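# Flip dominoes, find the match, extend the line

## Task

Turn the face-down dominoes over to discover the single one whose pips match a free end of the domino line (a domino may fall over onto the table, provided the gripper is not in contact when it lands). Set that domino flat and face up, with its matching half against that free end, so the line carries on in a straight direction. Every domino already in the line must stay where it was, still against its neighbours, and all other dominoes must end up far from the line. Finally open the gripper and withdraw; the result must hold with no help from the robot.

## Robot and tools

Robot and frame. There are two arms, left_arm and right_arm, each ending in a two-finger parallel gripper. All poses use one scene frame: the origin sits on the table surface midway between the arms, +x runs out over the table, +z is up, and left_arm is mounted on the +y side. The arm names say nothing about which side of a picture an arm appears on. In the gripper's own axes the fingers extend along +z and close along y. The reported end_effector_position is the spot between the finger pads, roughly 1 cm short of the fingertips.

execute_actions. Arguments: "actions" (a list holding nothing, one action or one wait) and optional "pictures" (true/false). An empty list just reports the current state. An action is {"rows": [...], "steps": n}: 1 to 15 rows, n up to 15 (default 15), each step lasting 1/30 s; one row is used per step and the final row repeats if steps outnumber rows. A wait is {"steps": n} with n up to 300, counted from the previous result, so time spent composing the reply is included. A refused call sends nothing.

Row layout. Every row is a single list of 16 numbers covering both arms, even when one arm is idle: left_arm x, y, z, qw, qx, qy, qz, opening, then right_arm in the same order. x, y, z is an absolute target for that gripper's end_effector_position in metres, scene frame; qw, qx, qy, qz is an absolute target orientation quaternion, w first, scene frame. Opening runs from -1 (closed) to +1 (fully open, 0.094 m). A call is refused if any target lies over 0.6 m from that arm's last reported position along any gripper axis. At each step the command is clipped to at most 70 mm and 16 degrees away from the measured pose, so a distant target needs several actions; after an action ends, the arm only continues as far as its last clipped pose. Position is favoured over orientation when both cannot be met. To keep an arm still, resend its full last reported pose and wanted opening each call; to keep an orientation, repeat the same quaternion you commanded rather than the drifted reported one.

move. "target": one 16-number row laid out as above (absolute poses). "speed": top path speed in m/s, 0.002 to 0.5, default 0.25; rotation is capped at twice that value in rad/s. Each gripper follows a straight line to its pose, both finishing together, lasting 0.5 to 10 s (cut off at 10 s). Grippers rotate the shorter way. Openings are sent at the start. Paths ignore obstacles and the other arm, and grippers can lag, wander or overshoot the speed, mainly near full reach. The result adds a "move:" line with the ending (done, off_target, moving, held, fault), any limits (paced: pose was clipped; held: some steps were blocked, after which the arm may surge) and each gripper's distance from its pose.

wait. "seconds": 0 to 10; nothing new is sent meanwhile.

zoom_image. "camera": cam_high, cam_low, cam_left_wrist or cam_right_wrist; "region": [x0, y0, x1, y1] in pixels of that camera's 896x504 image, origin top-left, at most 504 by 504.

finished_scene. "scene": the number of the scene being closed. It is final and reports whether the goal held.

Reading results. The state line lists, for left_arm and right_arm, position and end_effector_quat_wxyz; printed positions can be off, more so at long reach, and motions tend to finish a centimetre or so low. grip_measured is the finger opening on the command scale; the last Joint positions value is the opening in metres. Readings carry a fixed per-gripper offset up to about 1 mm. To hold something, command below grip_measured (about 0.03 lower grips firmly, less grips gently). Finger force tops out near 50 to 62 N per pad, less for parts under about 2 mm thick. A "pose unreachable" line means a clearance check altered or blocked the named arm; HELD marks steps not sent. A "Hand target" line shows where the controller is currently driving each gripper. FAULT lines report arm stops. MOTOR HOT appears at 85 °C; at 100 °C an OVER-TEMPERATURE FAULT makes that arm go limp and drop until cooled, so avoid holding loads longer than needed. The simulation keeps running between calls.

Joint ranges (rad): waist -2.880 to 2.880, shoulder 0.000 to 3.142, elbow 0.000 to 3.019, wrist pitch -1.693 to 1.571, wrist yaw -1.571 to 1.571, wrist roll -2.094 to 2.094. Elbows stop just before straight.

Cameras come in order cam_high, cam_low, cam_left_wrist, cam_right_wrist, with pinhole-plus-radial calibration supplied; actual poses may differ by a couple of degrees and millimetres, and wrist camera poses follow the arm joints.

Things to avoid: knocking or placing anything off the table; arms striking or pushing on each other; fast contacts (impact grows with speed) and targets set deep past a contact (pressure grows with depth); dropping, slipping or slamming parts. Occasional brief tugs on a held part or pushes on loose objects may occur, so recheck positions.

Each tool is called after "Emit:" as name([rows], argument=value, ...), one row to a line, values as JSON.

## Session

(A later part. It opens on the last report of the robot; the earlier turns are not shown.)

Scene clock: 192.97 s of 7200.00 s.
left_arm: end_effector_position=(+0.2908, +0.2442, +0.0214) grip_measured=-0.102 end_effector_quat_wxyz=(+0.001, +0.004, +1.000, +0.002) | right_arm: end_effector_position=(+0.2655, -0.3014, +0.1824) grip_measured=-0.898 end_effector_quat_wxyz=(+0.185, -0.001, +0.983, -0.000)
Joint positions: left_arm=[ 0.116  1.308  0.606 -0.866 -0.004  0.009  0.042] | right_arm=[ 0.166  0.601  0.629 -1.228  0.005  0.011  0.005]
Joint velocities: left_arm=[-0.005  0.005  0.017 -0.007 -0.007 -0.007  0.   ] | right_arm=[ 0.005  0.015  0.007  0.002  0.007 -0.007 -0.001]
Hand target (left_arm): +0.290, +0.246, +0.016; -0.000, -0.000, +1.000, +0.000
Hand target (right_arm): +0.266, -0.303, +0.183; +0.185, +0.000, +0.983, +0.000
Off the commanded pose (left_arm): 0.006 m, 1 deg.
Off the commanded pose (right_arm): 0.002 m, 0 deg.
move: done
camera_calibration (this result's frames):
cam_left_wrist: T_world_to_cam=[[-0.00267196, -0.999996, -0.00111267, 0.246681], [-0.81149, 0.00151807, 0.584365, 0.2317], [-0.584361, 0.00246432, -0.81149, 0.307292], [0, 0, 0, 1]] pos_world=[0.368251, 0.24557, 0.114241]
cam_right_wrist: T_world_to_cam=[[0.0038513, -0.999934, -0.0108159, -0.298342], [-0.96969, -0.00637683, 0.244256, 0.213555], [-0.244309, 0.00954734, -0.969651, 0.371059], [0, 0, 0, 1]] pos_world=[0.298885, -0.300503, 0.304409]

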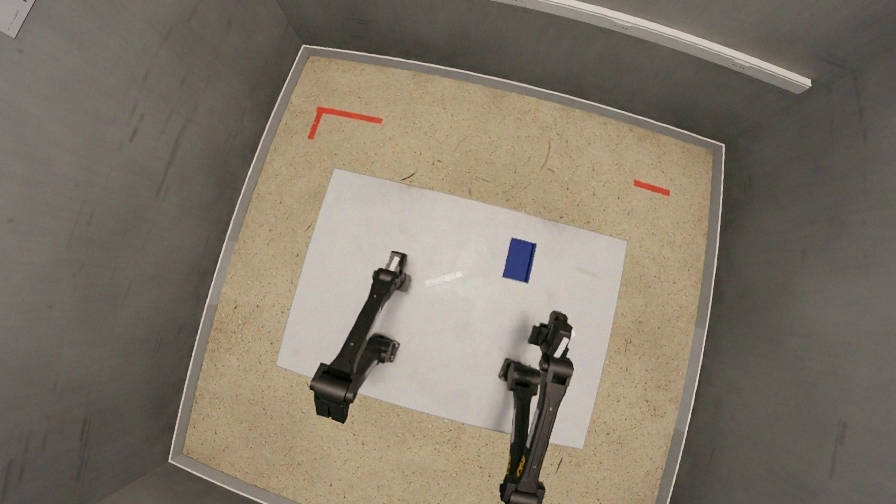

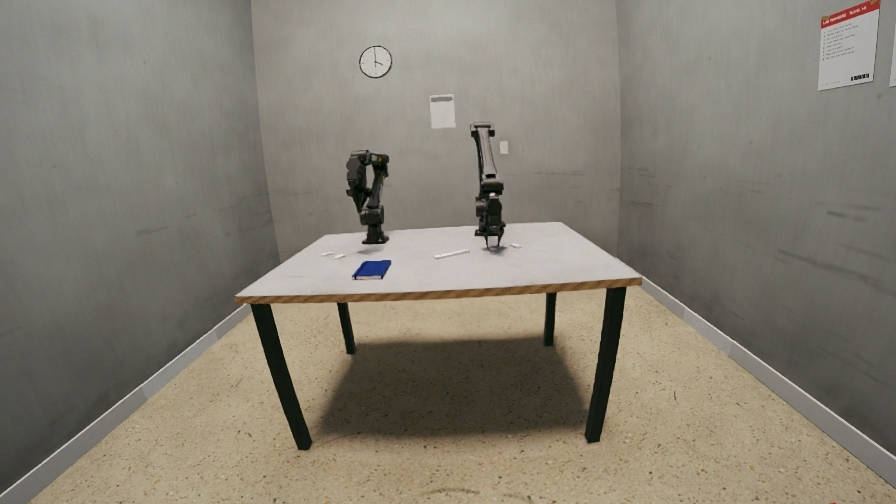

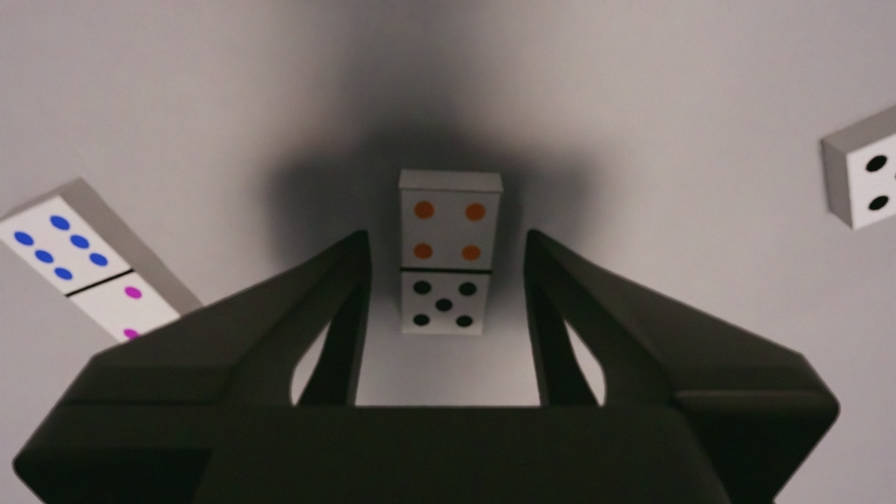

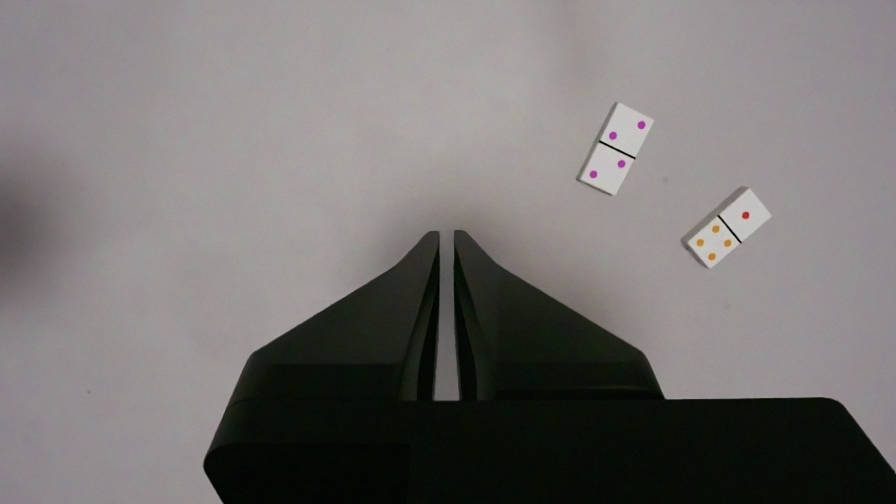

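Emit:
move(target=[0.290,0.245,0.020,0,0,1,0,-0.54,0.2655,-0.303,0.183,0.185,0,0.983,0,-0.9])

Scene clock: 196.27 s of 7200.00 s.
left_arm: end_effector_position=(+0.2908, +0.2442, +0.0214) grip_measured=-0.538 end_effector_quat_wxyz=(+0.001, +0.004, +1.000, +0.002) | right_arm: end_effector_position=(+0.2655, -0.3014, +0.1824) grip_measured=-0.898 end_effector_quat_wxyz=(+0.185, -0.001, +0.983, -0.000)
Joint positions: left_arm=[ 0.116  1.308  0.606 -0.866 -0.004  0.009  0.022] | right_arm=[ 0.166  0.601  0.629 -1.228  0.005  0.011  0.005]
Joint velocities: left_arm=[-0.005 -0.005 -0.007 -0.012  0.022 -0.022  0.   ] | right_arm=[-0.015  0.005  0.007 -0.002  0.051 -0.022  0.001]
Hand target (left_arm): +0.290, +0.245, +0.020; -0.000, +0.000, +1.000, +0.000
Hand target (right_arm): +0.266, -0.303, +0.183; +0.185, +0.000, +0.983, +0.000
Off the commanded pose (left_arm): 0.002 m, 1 deg.
Off the commanded pose (right_arm): 0.002 m, 0 deg.
move: done
camera_calibration (this result's frames):
cam_left_wrist: T_world_to_cam=[[-0.00267196, -0.999996, -0.00111267, 0.246681], [-0.81149, 0.00151807, 0.584365, 0.2317], [-0.584361, 0.00246432, -0.81149, 0.307292], [0, 0, 0, 1]] pos_world=[0.368251, 0.24557, 0.114241]
cam_right_wrist: T_world_to_cam=[[0.0038513, -0.999934, -0.0108159, -0.298342], [-0.96969, -0.00637683, 0.244256, 0.213555], [-0.244309, 0.00954734, -0.969651, 0.371059], [0, 0, 0, 1]] pos_world=[0.298885, -0.300503, 0.304409]

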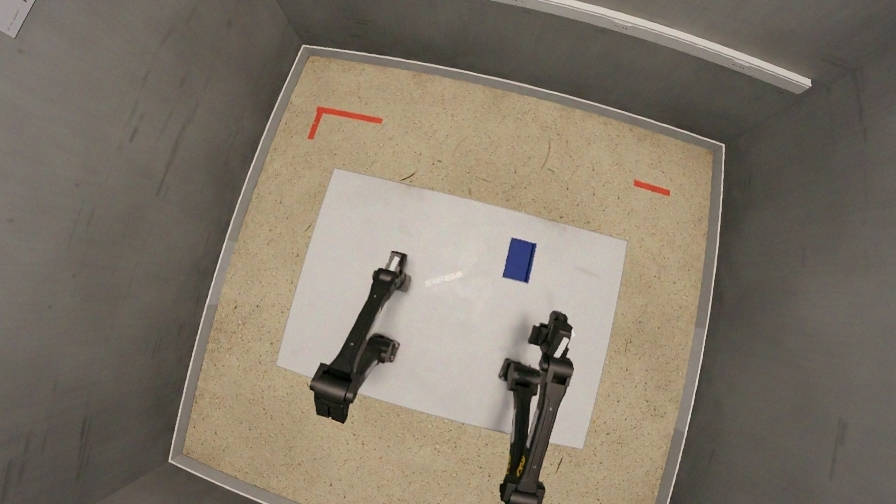

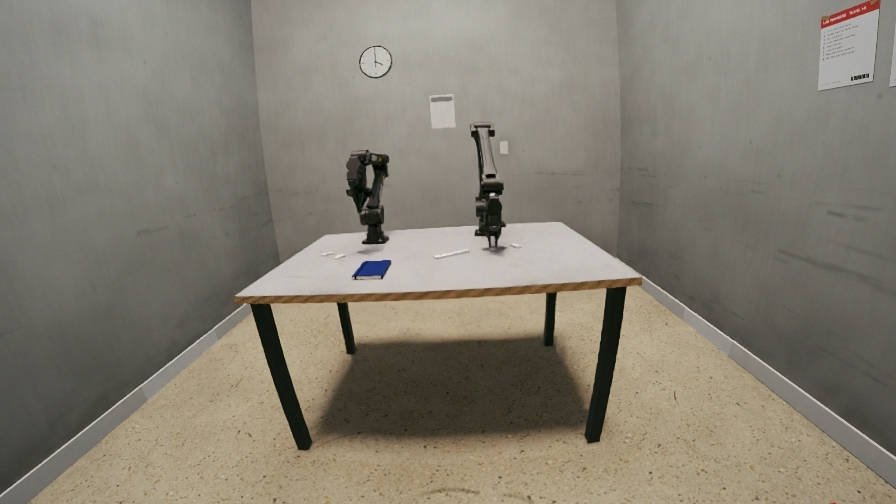

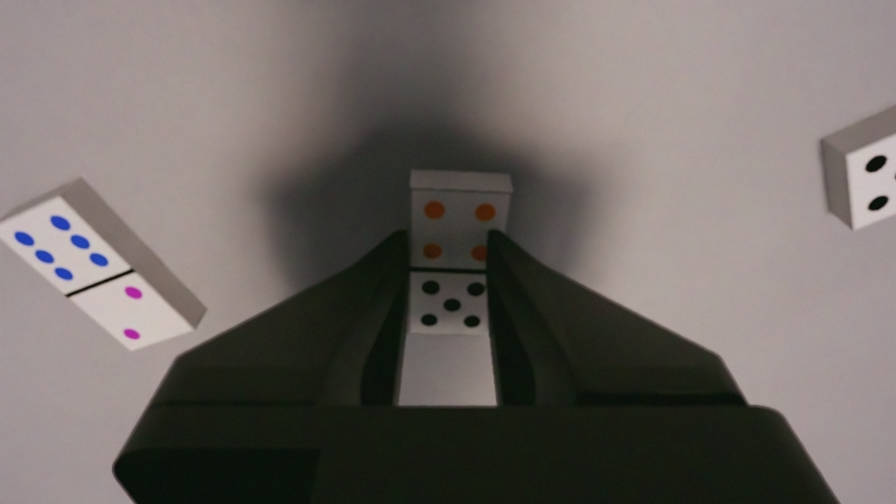

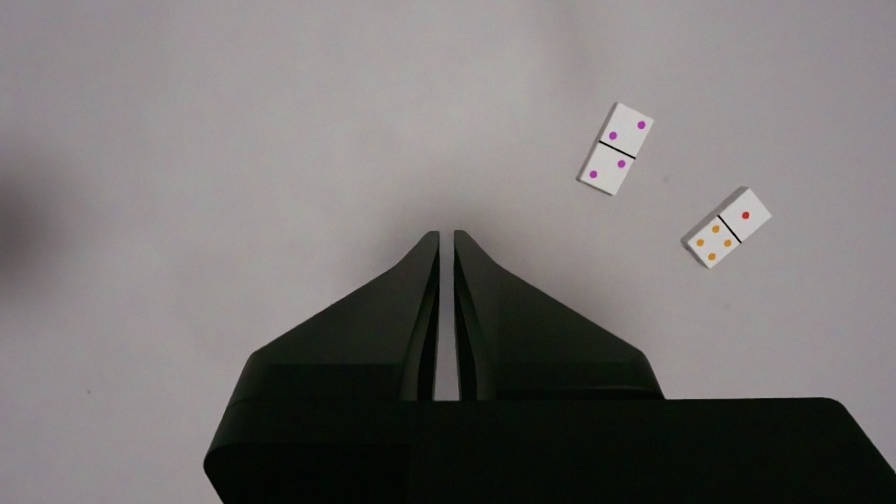

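Emit:
move(target=[0.290,0.243,0.022,0,0,1,0,-0.1,0.2655,-0.303,0.183,0.185,0,0.983,0,-0.9])

Emit:
move(target=[0.283,0.242,0.010,0,0,1,0,-0.1,0.2655,-0.303,0.183,0.185,0,0.983,0,-0.9], speed=0.03)

Scene clock: 199.70 s of 7200.00 s.
left_arm: end_effector_position=(+0.2908, +0.2441, +0.0214) grip_measured=-0.102 end_effector_quat_wxyz=(+0.001, +0.003, +1.000, +0.002) | right_arm: end_effector_position=(+0.2655, -0.3014, +0.1824) grip_measured=-0.898 end_effector_quat_wxyz=(+0.185, -0.001, +0.983, -0.000)
Joint positions: left_arm=[ 0.116  1.308  0.606 -0.866 -0.004  0.009  0.042] | right_arm=[ 0.166  0.601  0.629 -1.228  0.005  0.011  0.005]
Joint velocities: left_arm=[-0.005 -0.005  0.007 -0.007  0.007  0.022 -0.   ] | right_arm=[-0.015 -0.024 -0.002 -0.007  0.022 -0.007 -0.   ]
Hand target (left_arm): +0.290, +0.243, +0.022; +0.000, +0.000, +1.000, -0.000
Hand target (right_arm): +0.266, -0.303, +0.183; +0.185, +0.000, +0.983, +0.000
Off the commanded pose (left_arm): 0.002 m, 0 deg.
Off the commanded pose (right_arm): 0.002 m, 0 deg.
move: done
camera_calibration (this result's frames):
cam_left_wrist: T_world_to_cam=[[-0.00229159, -0.999997, -0.000730095, 0.246496], [-0.811491, 0.00143297, 0.584363, 0.231722], [-0.58436, 0.00193159, -0.811492, 0.307422], [0, 0, 0, 1]] pos_world=[0.36825, 0.24557, 0.114241]
cam_right_wrist: T_world_to_cam=[[0.0038513, -0.999934, -0.0108159, -0.298342], [-0.96969, -0.00637683, 0.244256, 0.213555], [-0.244309, 0.00954734, -0.969651, 0.371059], [0, 0, 0, 1]] pos_world=[0.298885, -0.300503, 0.304409]

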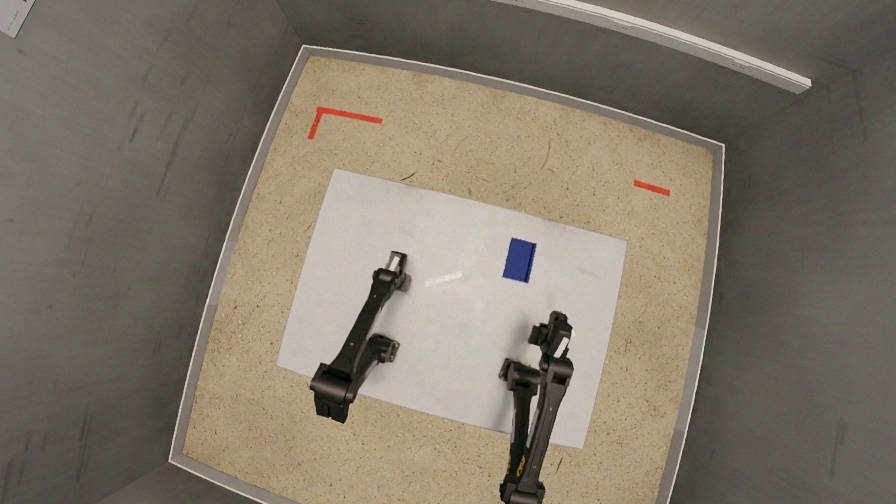

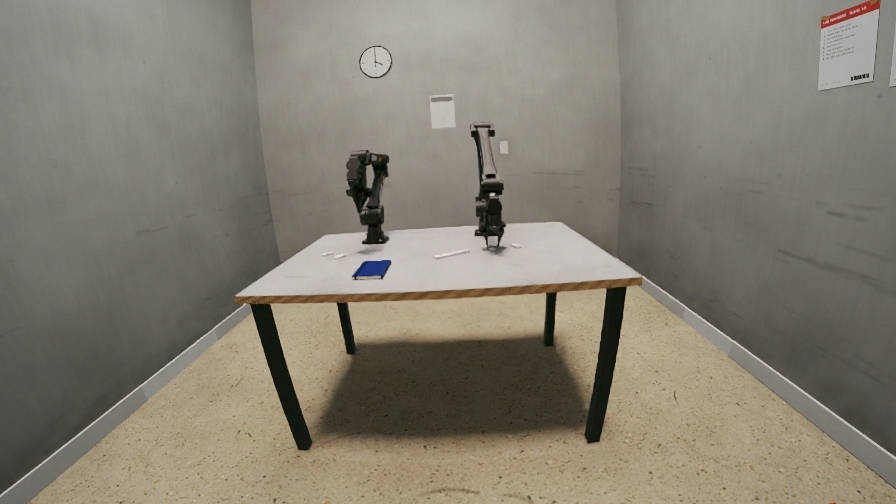

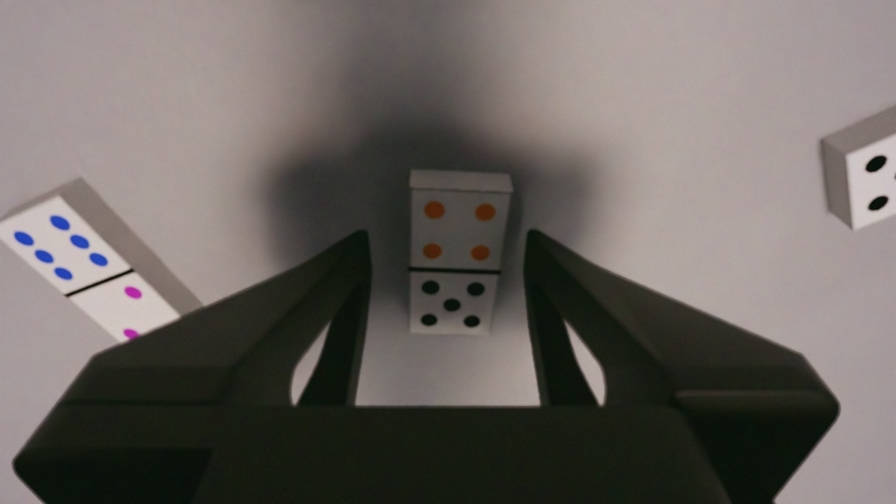

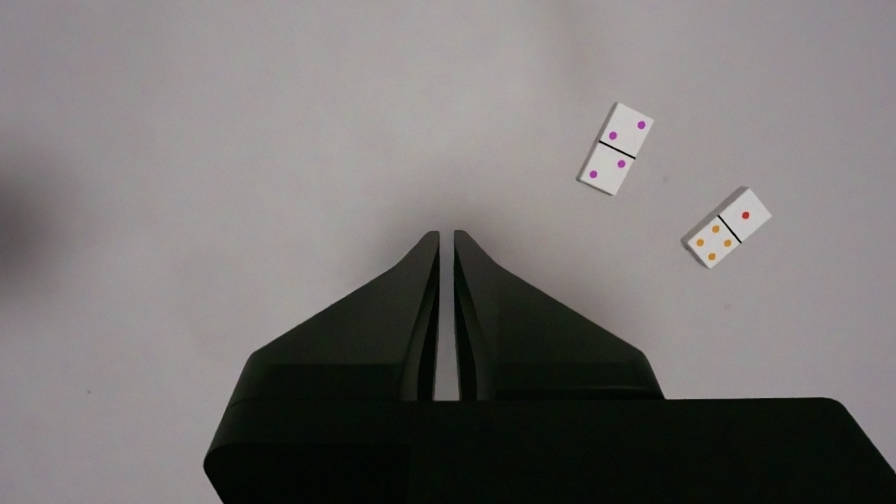

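Scene clock: 200.40 s of 7200.00 s.
left_arm: end_effector_position=(+0.2834, +0.2441, +0.0141) grip_measured=-0.102 end_effector_quat_wxyz=(-0.001, +0.002, +1.000, +0.002) | right_arm: end_effector_position=(+0.2655, -0.3014, +0.1824) grip_measured=-0.898 end_effector_quat_wxyz=(+0.185, -0.001, +0.983, -0.000)
Joint positions: left_arm=[ 0.116  1.308  0.581 -0.845 -0.004  0.005  0.042] | right_arm=[ 0.166  0.601  0.629 -1.228  0.005  0.011  0.005]
Joint velocities: left_arm=[-0.015 -0.005  0.002  0.002  0.022 -0.007  0.   ] | right_arm=[-0.005  0.005 -0.007  0.002 -0.007 -0.007 -0.   ]
Hand target (left_arm): +0.283, +0.242, +0.010; -0.000, +0.000, +1.000, -0.000
Hand target (right_arm): +0.266, -0.303, +0.183; +0.185, +0.000, +0.983, +0.000
Off the commanded pose (left_arm): 0.005 m, 0 deg.
Off the commanded pose (right_arm): 0.002 m, 0 deg.
move: done
camera_calibration (this result's frames):
cam_left_wrist: T_world_to_cam=[[0.000757164, -0.999999, -0.000717506, 0.245598], [-0.809039, -0.00103429, 0.587754, 0.229862], [-0.587754, 0.000135464, -0.809039, 0.298462], [0, 0, 0, 1]] pos_world=[0.361204, 0.245795, 0.106542]
cam_right_wrist: T_world_to_cam=[[0.0038513, -0.999934, -0.0108159, -0.298342], [-0.96969, -0.00637683, 0.244256, 0.213555], [-0.244309, 0.00954734, -0.969651, 0.371059], [0, 0, 0, 1]] pos_world=[0.298885, -0.300503, 0.304409]

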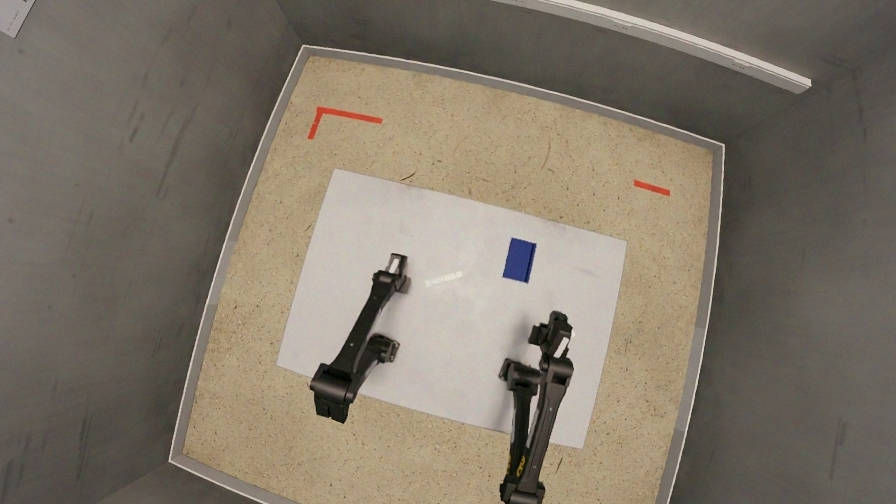

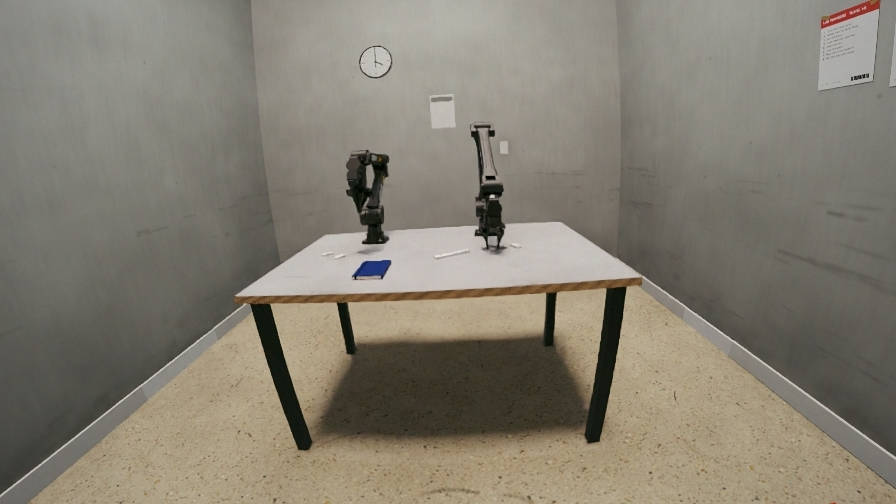

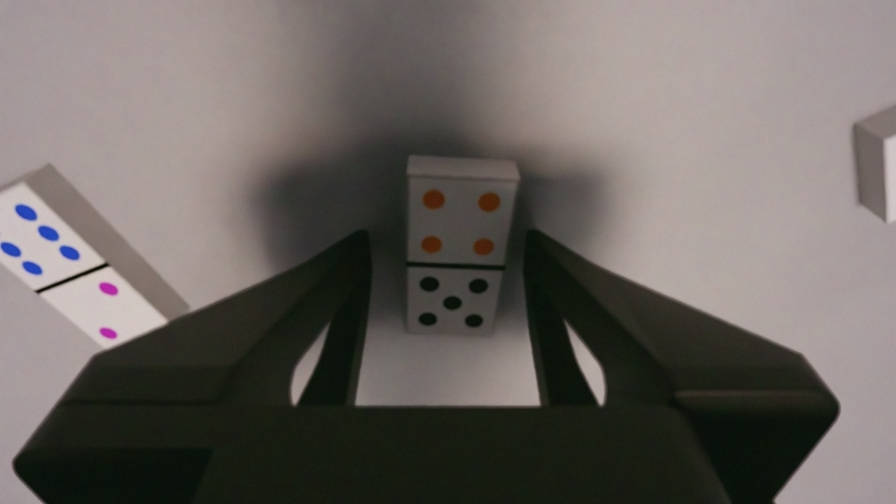

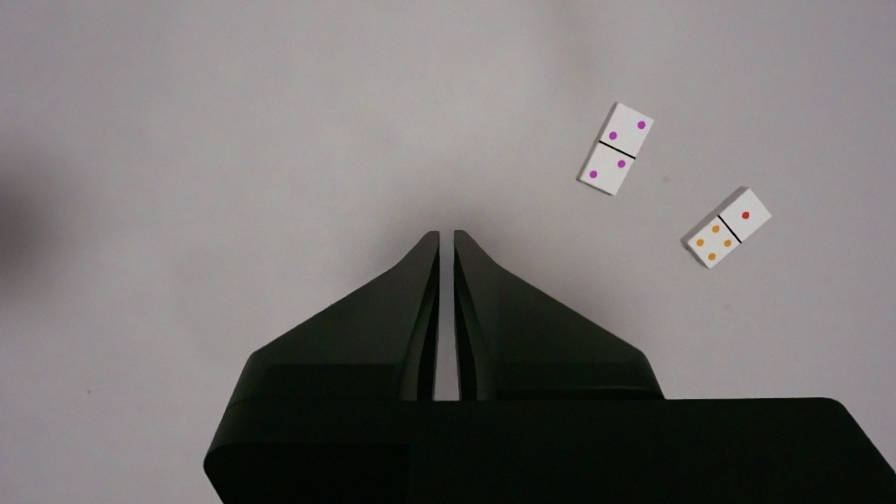

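Emit:
move(target=[0.2834,0.244,0.014,0,0,1,0,-0.54,0.2655,-0.303,0.183,0.185,0,0.983,0,-0.9])

Scene clock: 202.57 s of 7200.00 s.
left_arm: end_effector_position=(+0.2836, +0.2442, +0.0141) grip_measured=-0.485 end_effector_quat_wxyz=(-0.000, +0.002, +1.000, +0.002) | right_arm: end_effector_position=(+0.2655, -0.3014, +0.1824) grip_measured=-0.898 end_effector_quat_wxyz=(+0.185, -0.001, +0.983, -0.000)
Joint positions: left_arm=[ 0.116  1.308  0.581 -0.844 -0.004  0.005  0.024] | right_arm=[ 0.166  0.601  0.629 -1.228  0.005  0.011  0.005]
Joint velocities: left_arm=[-0.005  0.005  0.012 -0.002 -0.051 -0.095  0.   ] | right_arm=[-0.005 -0.005 -0.017 -0.022 -0.007  0.022  0.   ]
Hand target (left_arm): +0.283, +0.244, +0.014; +0.000, -0.000, +1.000, +0.000
Hand target (right_arm): +0.266, -0.303, +0.183; +0.185, +0.000, +0.983, +0.000
Off the commanded pose (left_arm): 0.000 m, 0 deg.
Off the commanded pose (right_arm): 0.002 m, 0 deg.
move: done
camera_calibration (this result's frames):
cam_left_wrist: T_world_to_cam=[[0.00152046, -0.999998, -0.00110007, 0.245452], [-0.809487, -0.00187668, 0.587134, 0.230356], [-0.587135, -0.0000022201, -0.809489, 0.298437], [0, 0, 0, 1]] pos_world=[0.361319, 0.245885, 0.106602]
cam_right_wrist: T_world_to_cam=[[0.0038513, -0.999934, -0.0108159, -0.298342], [-0.96969, -0.00637683, 0.244256, 0.213555], [-0.244309, 0.00954734, -0.969651, 0.371059], [0, 0, 0, 1]] pos_world=[0.298885, -0.300503, 0.304409]

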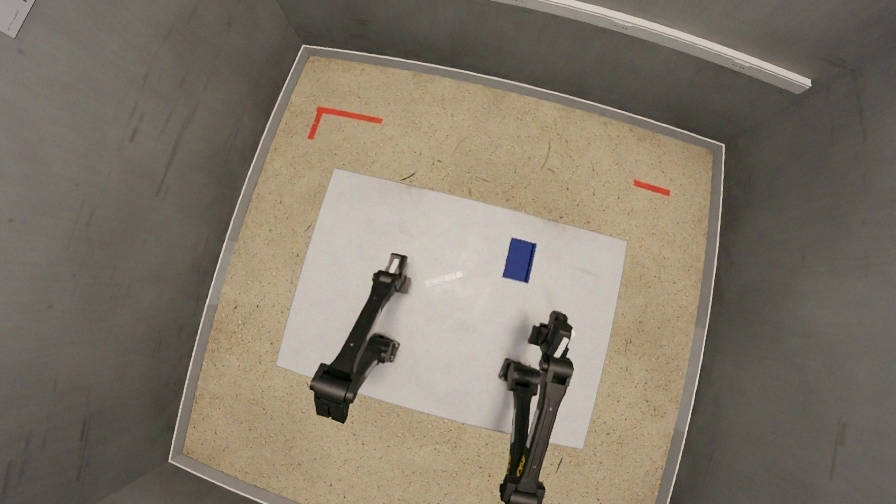

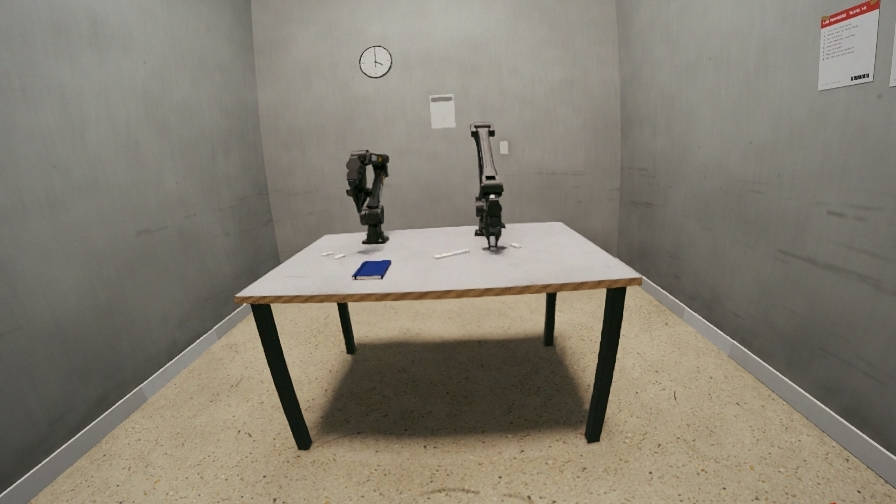

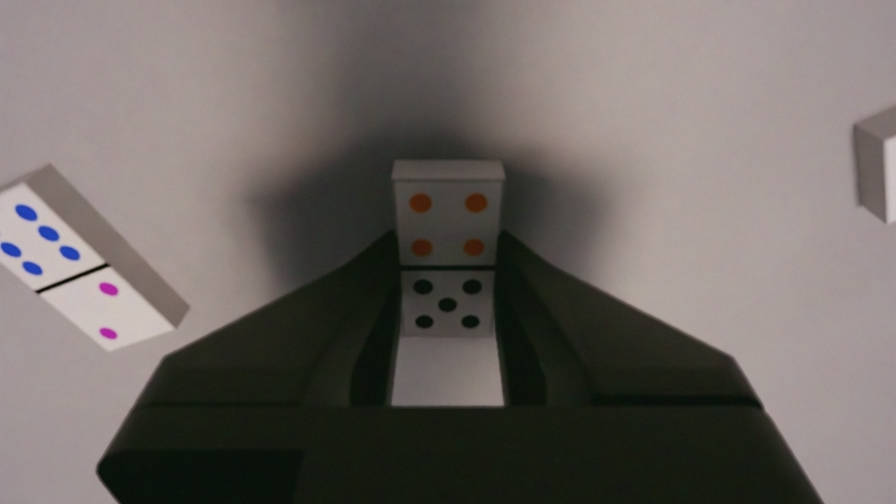

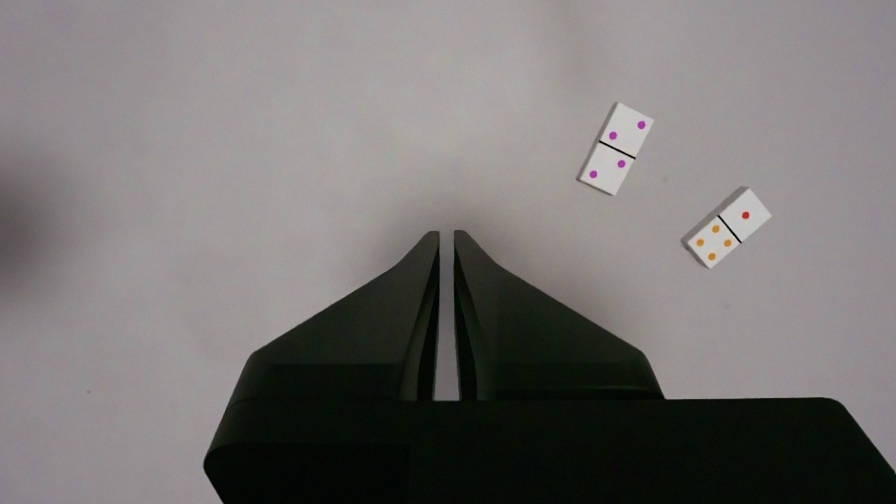

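Emit:
move(target=[0.288,0.244,0.045,0,0,1,0,-0.52,0.2655,-0.303,0.183,0.185,0,0.983,0,-0.9], speed=0.1)

Emit:
move(target=[0.288,0.244,0.045,0,-0.766,0.643,0,-0.52,0.2655,-0.303,0.183,0.185,0,0.983,0,-0.9], speed=0.4)

Scene clock: 205.60 s of 7200.00 s.
left_arm: end_effector_position=(+0.2651, +0.2441, +0.0263) grip_measured=-0.485 end_effector_quat_wxyz=(-0.025, +0.002, +1.000, +0.002) | right_arm: end_effector_position=(+0.2655, -0.3014, +0.1824) grip_measured=-0.898 end_effector_quat_wxyz=(+0.185, -0.001, +0.983, -0.000)
Joint positions: left_arm=[ 0.116  1.261  0.581 -0.941 -0.004  0.005  0.024] | right_arm=[ 0.166  0.601  0.629 -1.228  0.005  0.011  0.005]
Joint velocities: left_arm=[-0.005 -0.005  0.002 -0.002 -0.066 -0.007  0.001] | right_arm=[-0.005 -0.005  0.007 -0.007  0.037  0.022 -0.001]
Hand target (left_arm): +0.287, +0.244, +0.045; +0.000, +0.000, +1.000, +0.000
Hand target (right_arm): +0.266, -0.303, +0.183; +0.185, +0.000, +0.983, +0.000
Off the commanded pose (left_arm): 0.030 m, 3 deg.
Off the commanded pose (right_arm): 0.002 m, 0 deg.
move: off_target (left_arm)
camera_calibration (this result's frames):
cam_left_wrist: T_world_to_cam=[[0.0014665, -0.999998, -0.00109223, 0.245477], [-0.779626, -0.00182733, 0.626243, 0.199216], [-0.626244, -0.0000668599, -0.779627, 0.307028], [0, 0, 0, 1]] pos_world=[0.347228, 0.245862, 0.114878]
cam_right_wrist: T_world_to_cam=[[0.0038513, -0.999934, -0.0108159, -0.298342], [-0.96969, -0.00637683, 0.244256, 0.213555], [-0.244309, 0.00954734, -0.969651, 0.371059], [0, 0, 0, 1]] pos_world=[0.298885, -0.300503, 0.304409]

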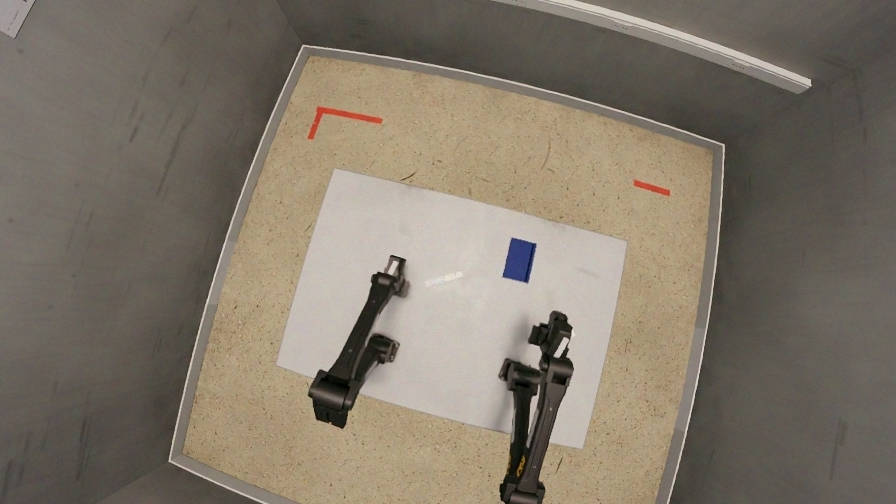

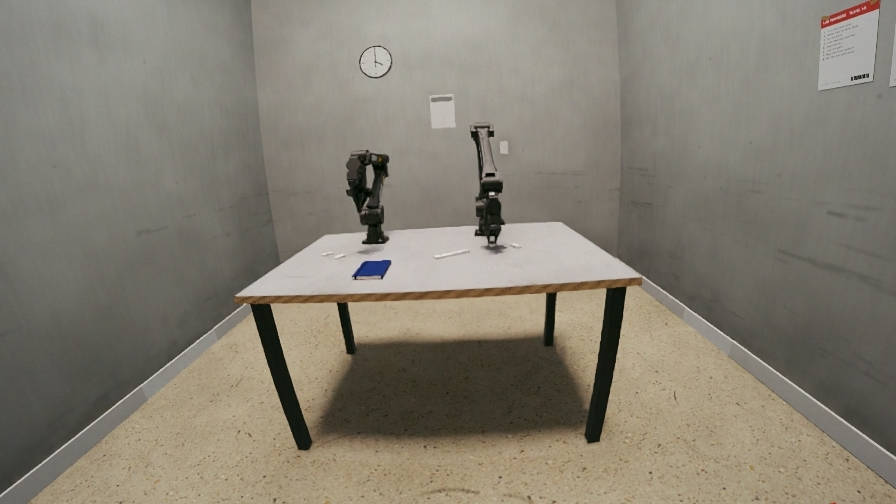

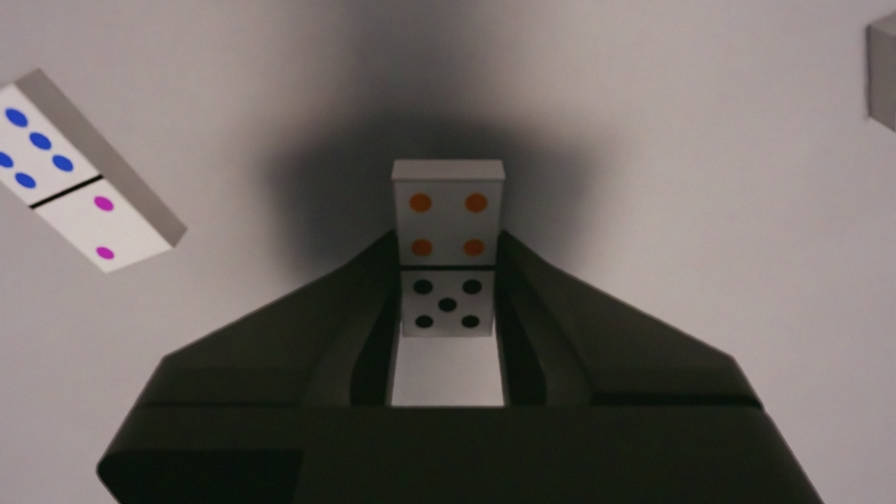

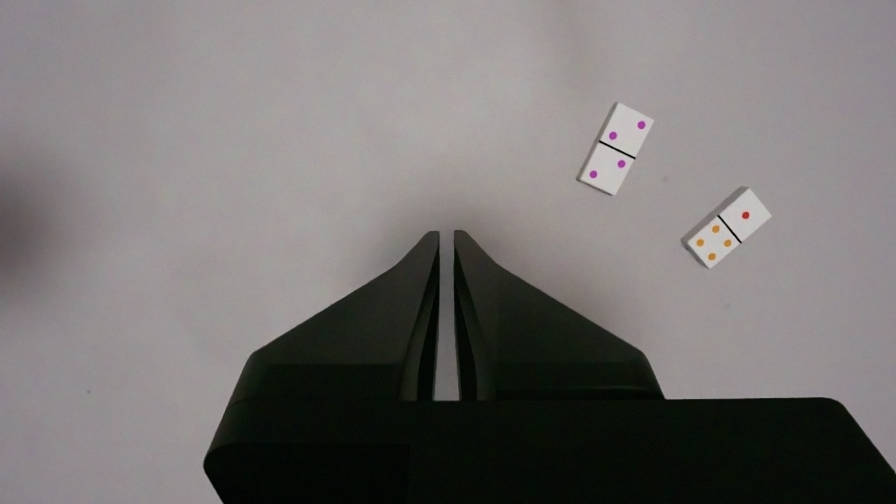

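Scene clock: 208.50 s of 7200.00 s.
left_arm: end_effector_position=(+0.2651, +0.2438, +0.0263) grip_measured=-0.485 end_effector_quat_wxyz=(+0.018, +0.763, -0.646, -0.018) | right_arm: end_effector_position=(+0.2655, -0.3014, +0.1824) grip_measured=-0.898 end_effector_quat_wxyz=(+0.185, -0.001, +0.983, -0.000)
Joint positions: left_arm=[ 0.12   1.261  0.581 -0.941  0.004 -1.731  0.024] | right_arm=[ 0.166  0.601  0.629 -1.228  0.005  0.011  0.005]
Joint velocities: left_arm=[-0.005 -0.015 -0.012  0.022 -0.037 -0.007  0.001] | right_arm=[-0.005 -0.015 -0.012 -0.012  0.007  0.007  0.001]
Hand target (left_arm): +0.287, +0.244, +0.045; -0.000, +0.766, -0.643, +0.000
Hand target (right_arm): +0.266, -0.303, +0.183; +0.185, +0.000, +0.983, +0.000
Off the commanded pose (left_arm): 0.030 m, 3 deg.
Off the commanded pose (right_arm): 0.002 m, 0 deg.
move: off_target (left_arm)
camera_calibration (this result's frames):
cam_left_wrist: T_world_to_cam=[[0.984294, 0.170187, -0.0469176, -0.29946], [0.16535, -0.795679, 0.582713, 0.143453], [0.0618386, -0.581319, -0.811323, 0.267208], [0, 0, 0, 1]] pos_world=[0.254513, 0.32044, 0.11915]
cam_right_wrist: T_world_to_cam=[[0.0038513, -0.999934, -0.0108159, -0.298342], [-0.96969, -0.00637683, 0.244256, 0.213555], [-0.244309, 0.00954734, -0.969651, 0.371059], [0, 0, 0, 1]] pos_world=[0.298885, -0.300503, 0.304409]

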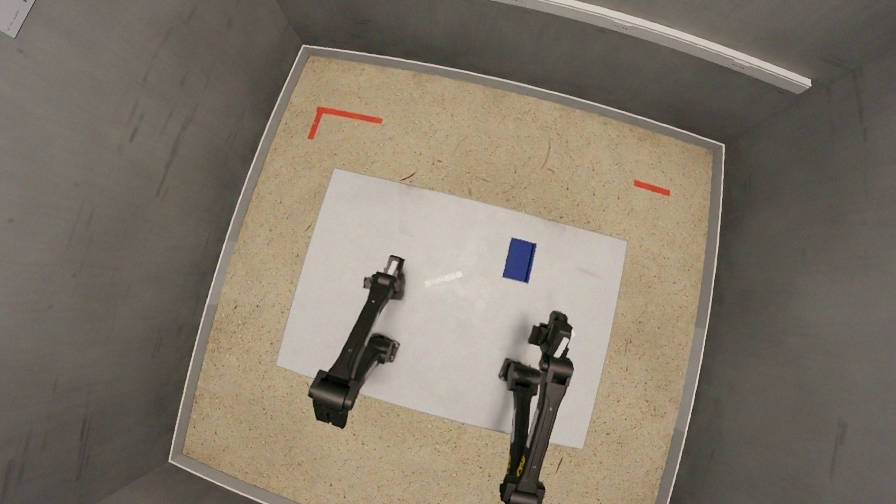

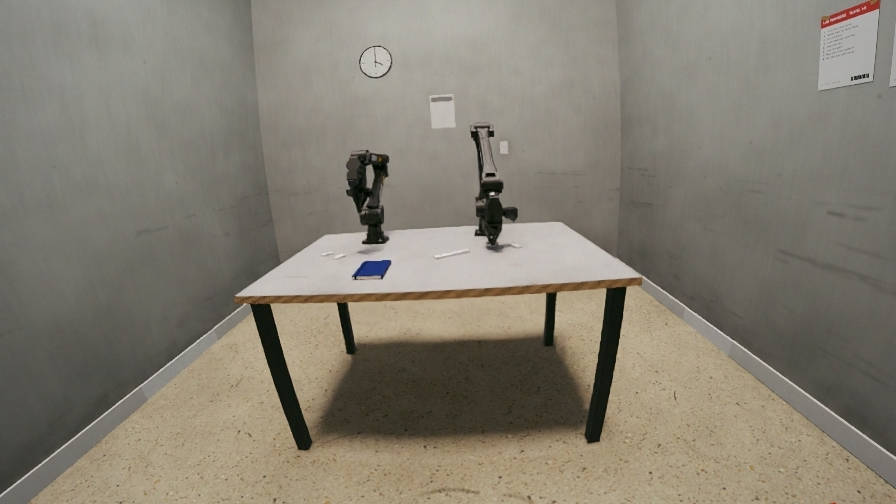

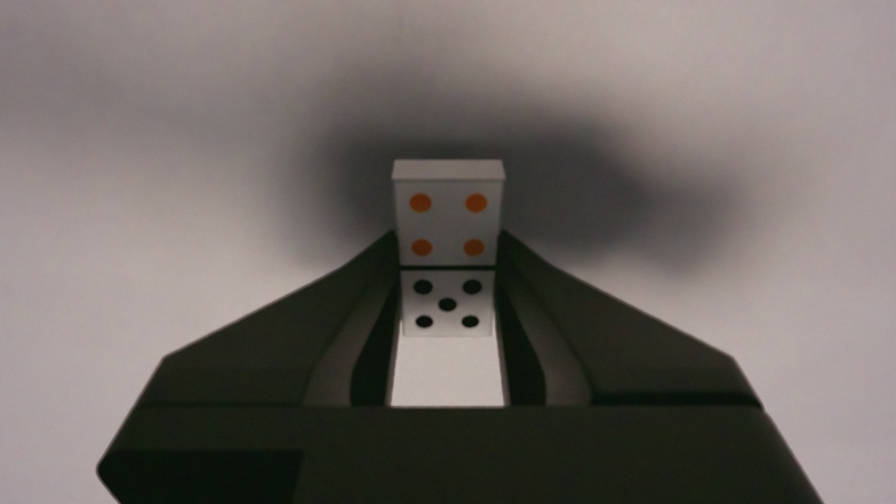

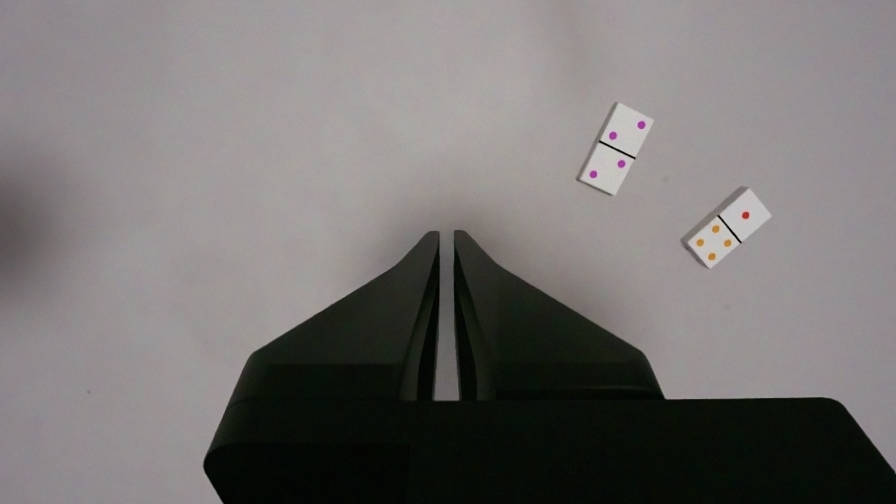

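Setting it down at the same joint configuration as the pickup.

Emit:
move(target=[0.283,0.244,0.010,0,-0.766,0.643,0,-0.52,0.2655,-0.303,0.183,0.185,0,0.983,0,-0.9], speed=0.04)

Scene clock: 211.93 s of 7200.00 s.
left_arm: end_effector_position=(+0.2841, +0.2441, +0.0157) grip_measured=-0.485 end_effector_quat_wxyz=(-0.000, +0.764, -0.645, +0.003) | right_arm: end_effector_position=(+0.2655, -0.3014, +0.1824) grip_measured=-0.898 end_effector_quat_wxyz=(+0.185, -0.001, +0.983, -0.000)
Joint positions: left_arm=[ 0.12   1.302  0.581 -0.845  0.003 -1.734  0.024] | right_arm=[ 0.166  0.601  0.629 -1.228  0.005  0.011  0.005]
Joint velocities: left_arm=[-0.015 -0.005 -0.002 -0.027  0.022 -0.007  0.   ] | right_arm=[-0.005 -0.005  0.017  0.002 -0.022 -0.007  0.001]
Hand target (left_arm): +0.283, +0.244, +0.010; -0.000, +0.766, -0.643, -0.000
Hand target (right_arm): +0.266, -0.303, +0.183; +0.185, +0.000, +0.983, +0.000
Off the commanded pose (left_arm): 0.006 m, 0 deg.
Off the commanded pose (right_arm): 0.002 m, 0 deg.
move: done
camera_calibration (this result's frames):
cam_left_wrist: T_world_to_cam=[[0.984928, 0.172821, 0.0070514, -0.320397], [0.13548, -0.796174, 0.589705, 0.155212], [0.107528, -0.579861, -0.807588, 0.244238], [0, 0, 0, 1]] pos_world=[0.268278, 0.320572, 0.107974]
cam_right_wrist: T_world_to_cam=[[0.0038513, -0.999934, -0.0108159, -0.298342], [-0.96969, -0.00637683, 0.244256, 0.213555], [-0.244309, 0.00954734, -0.969651, 0.371059], [0, 0, 0, 1]] pos_world=[0.298885, -0.300503, 0.304409]

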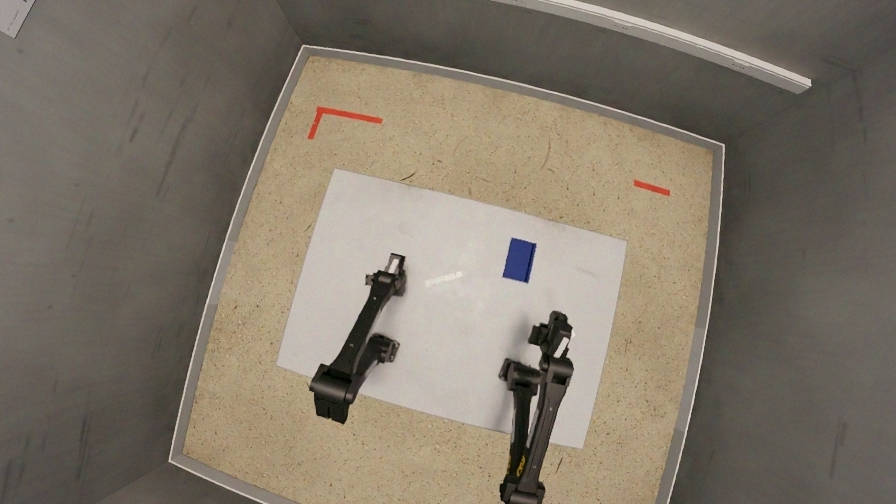

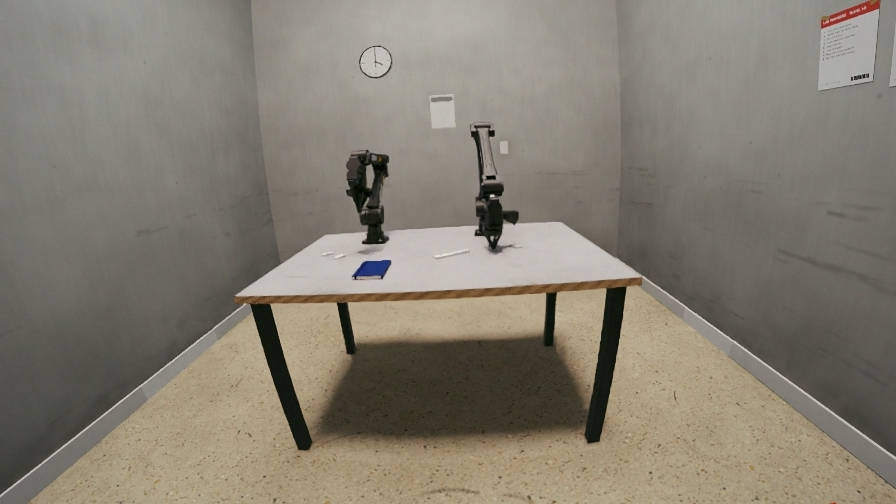

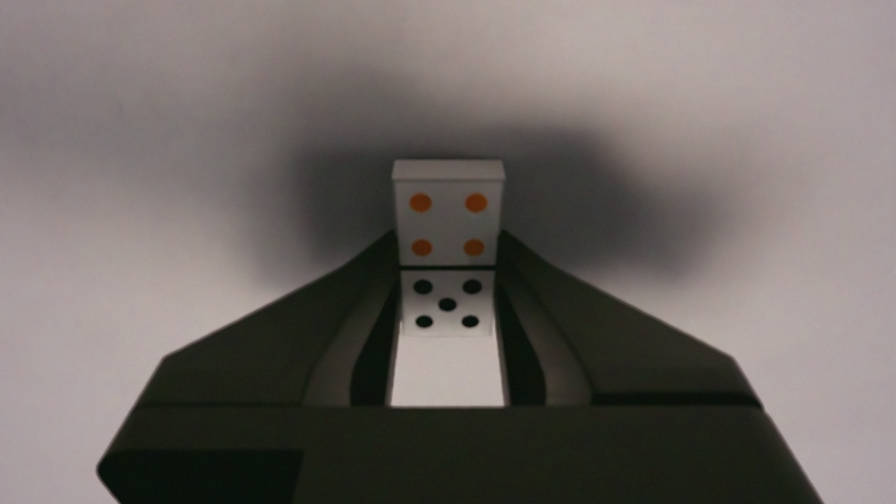

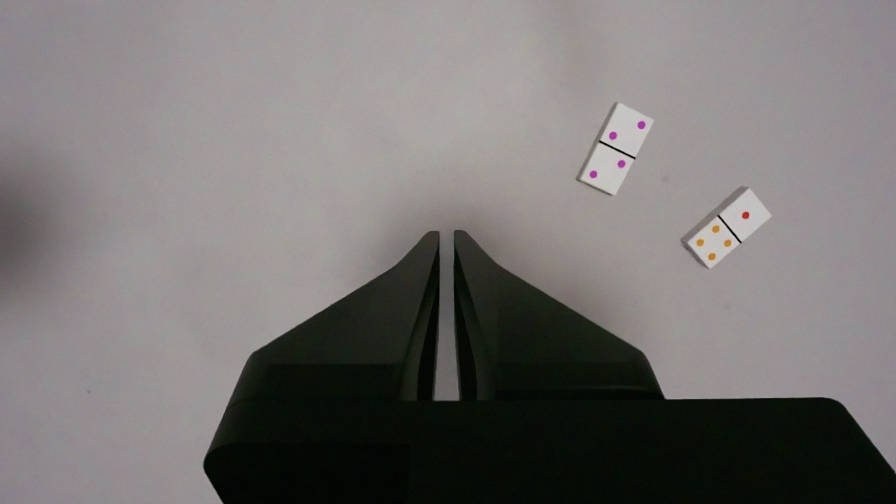

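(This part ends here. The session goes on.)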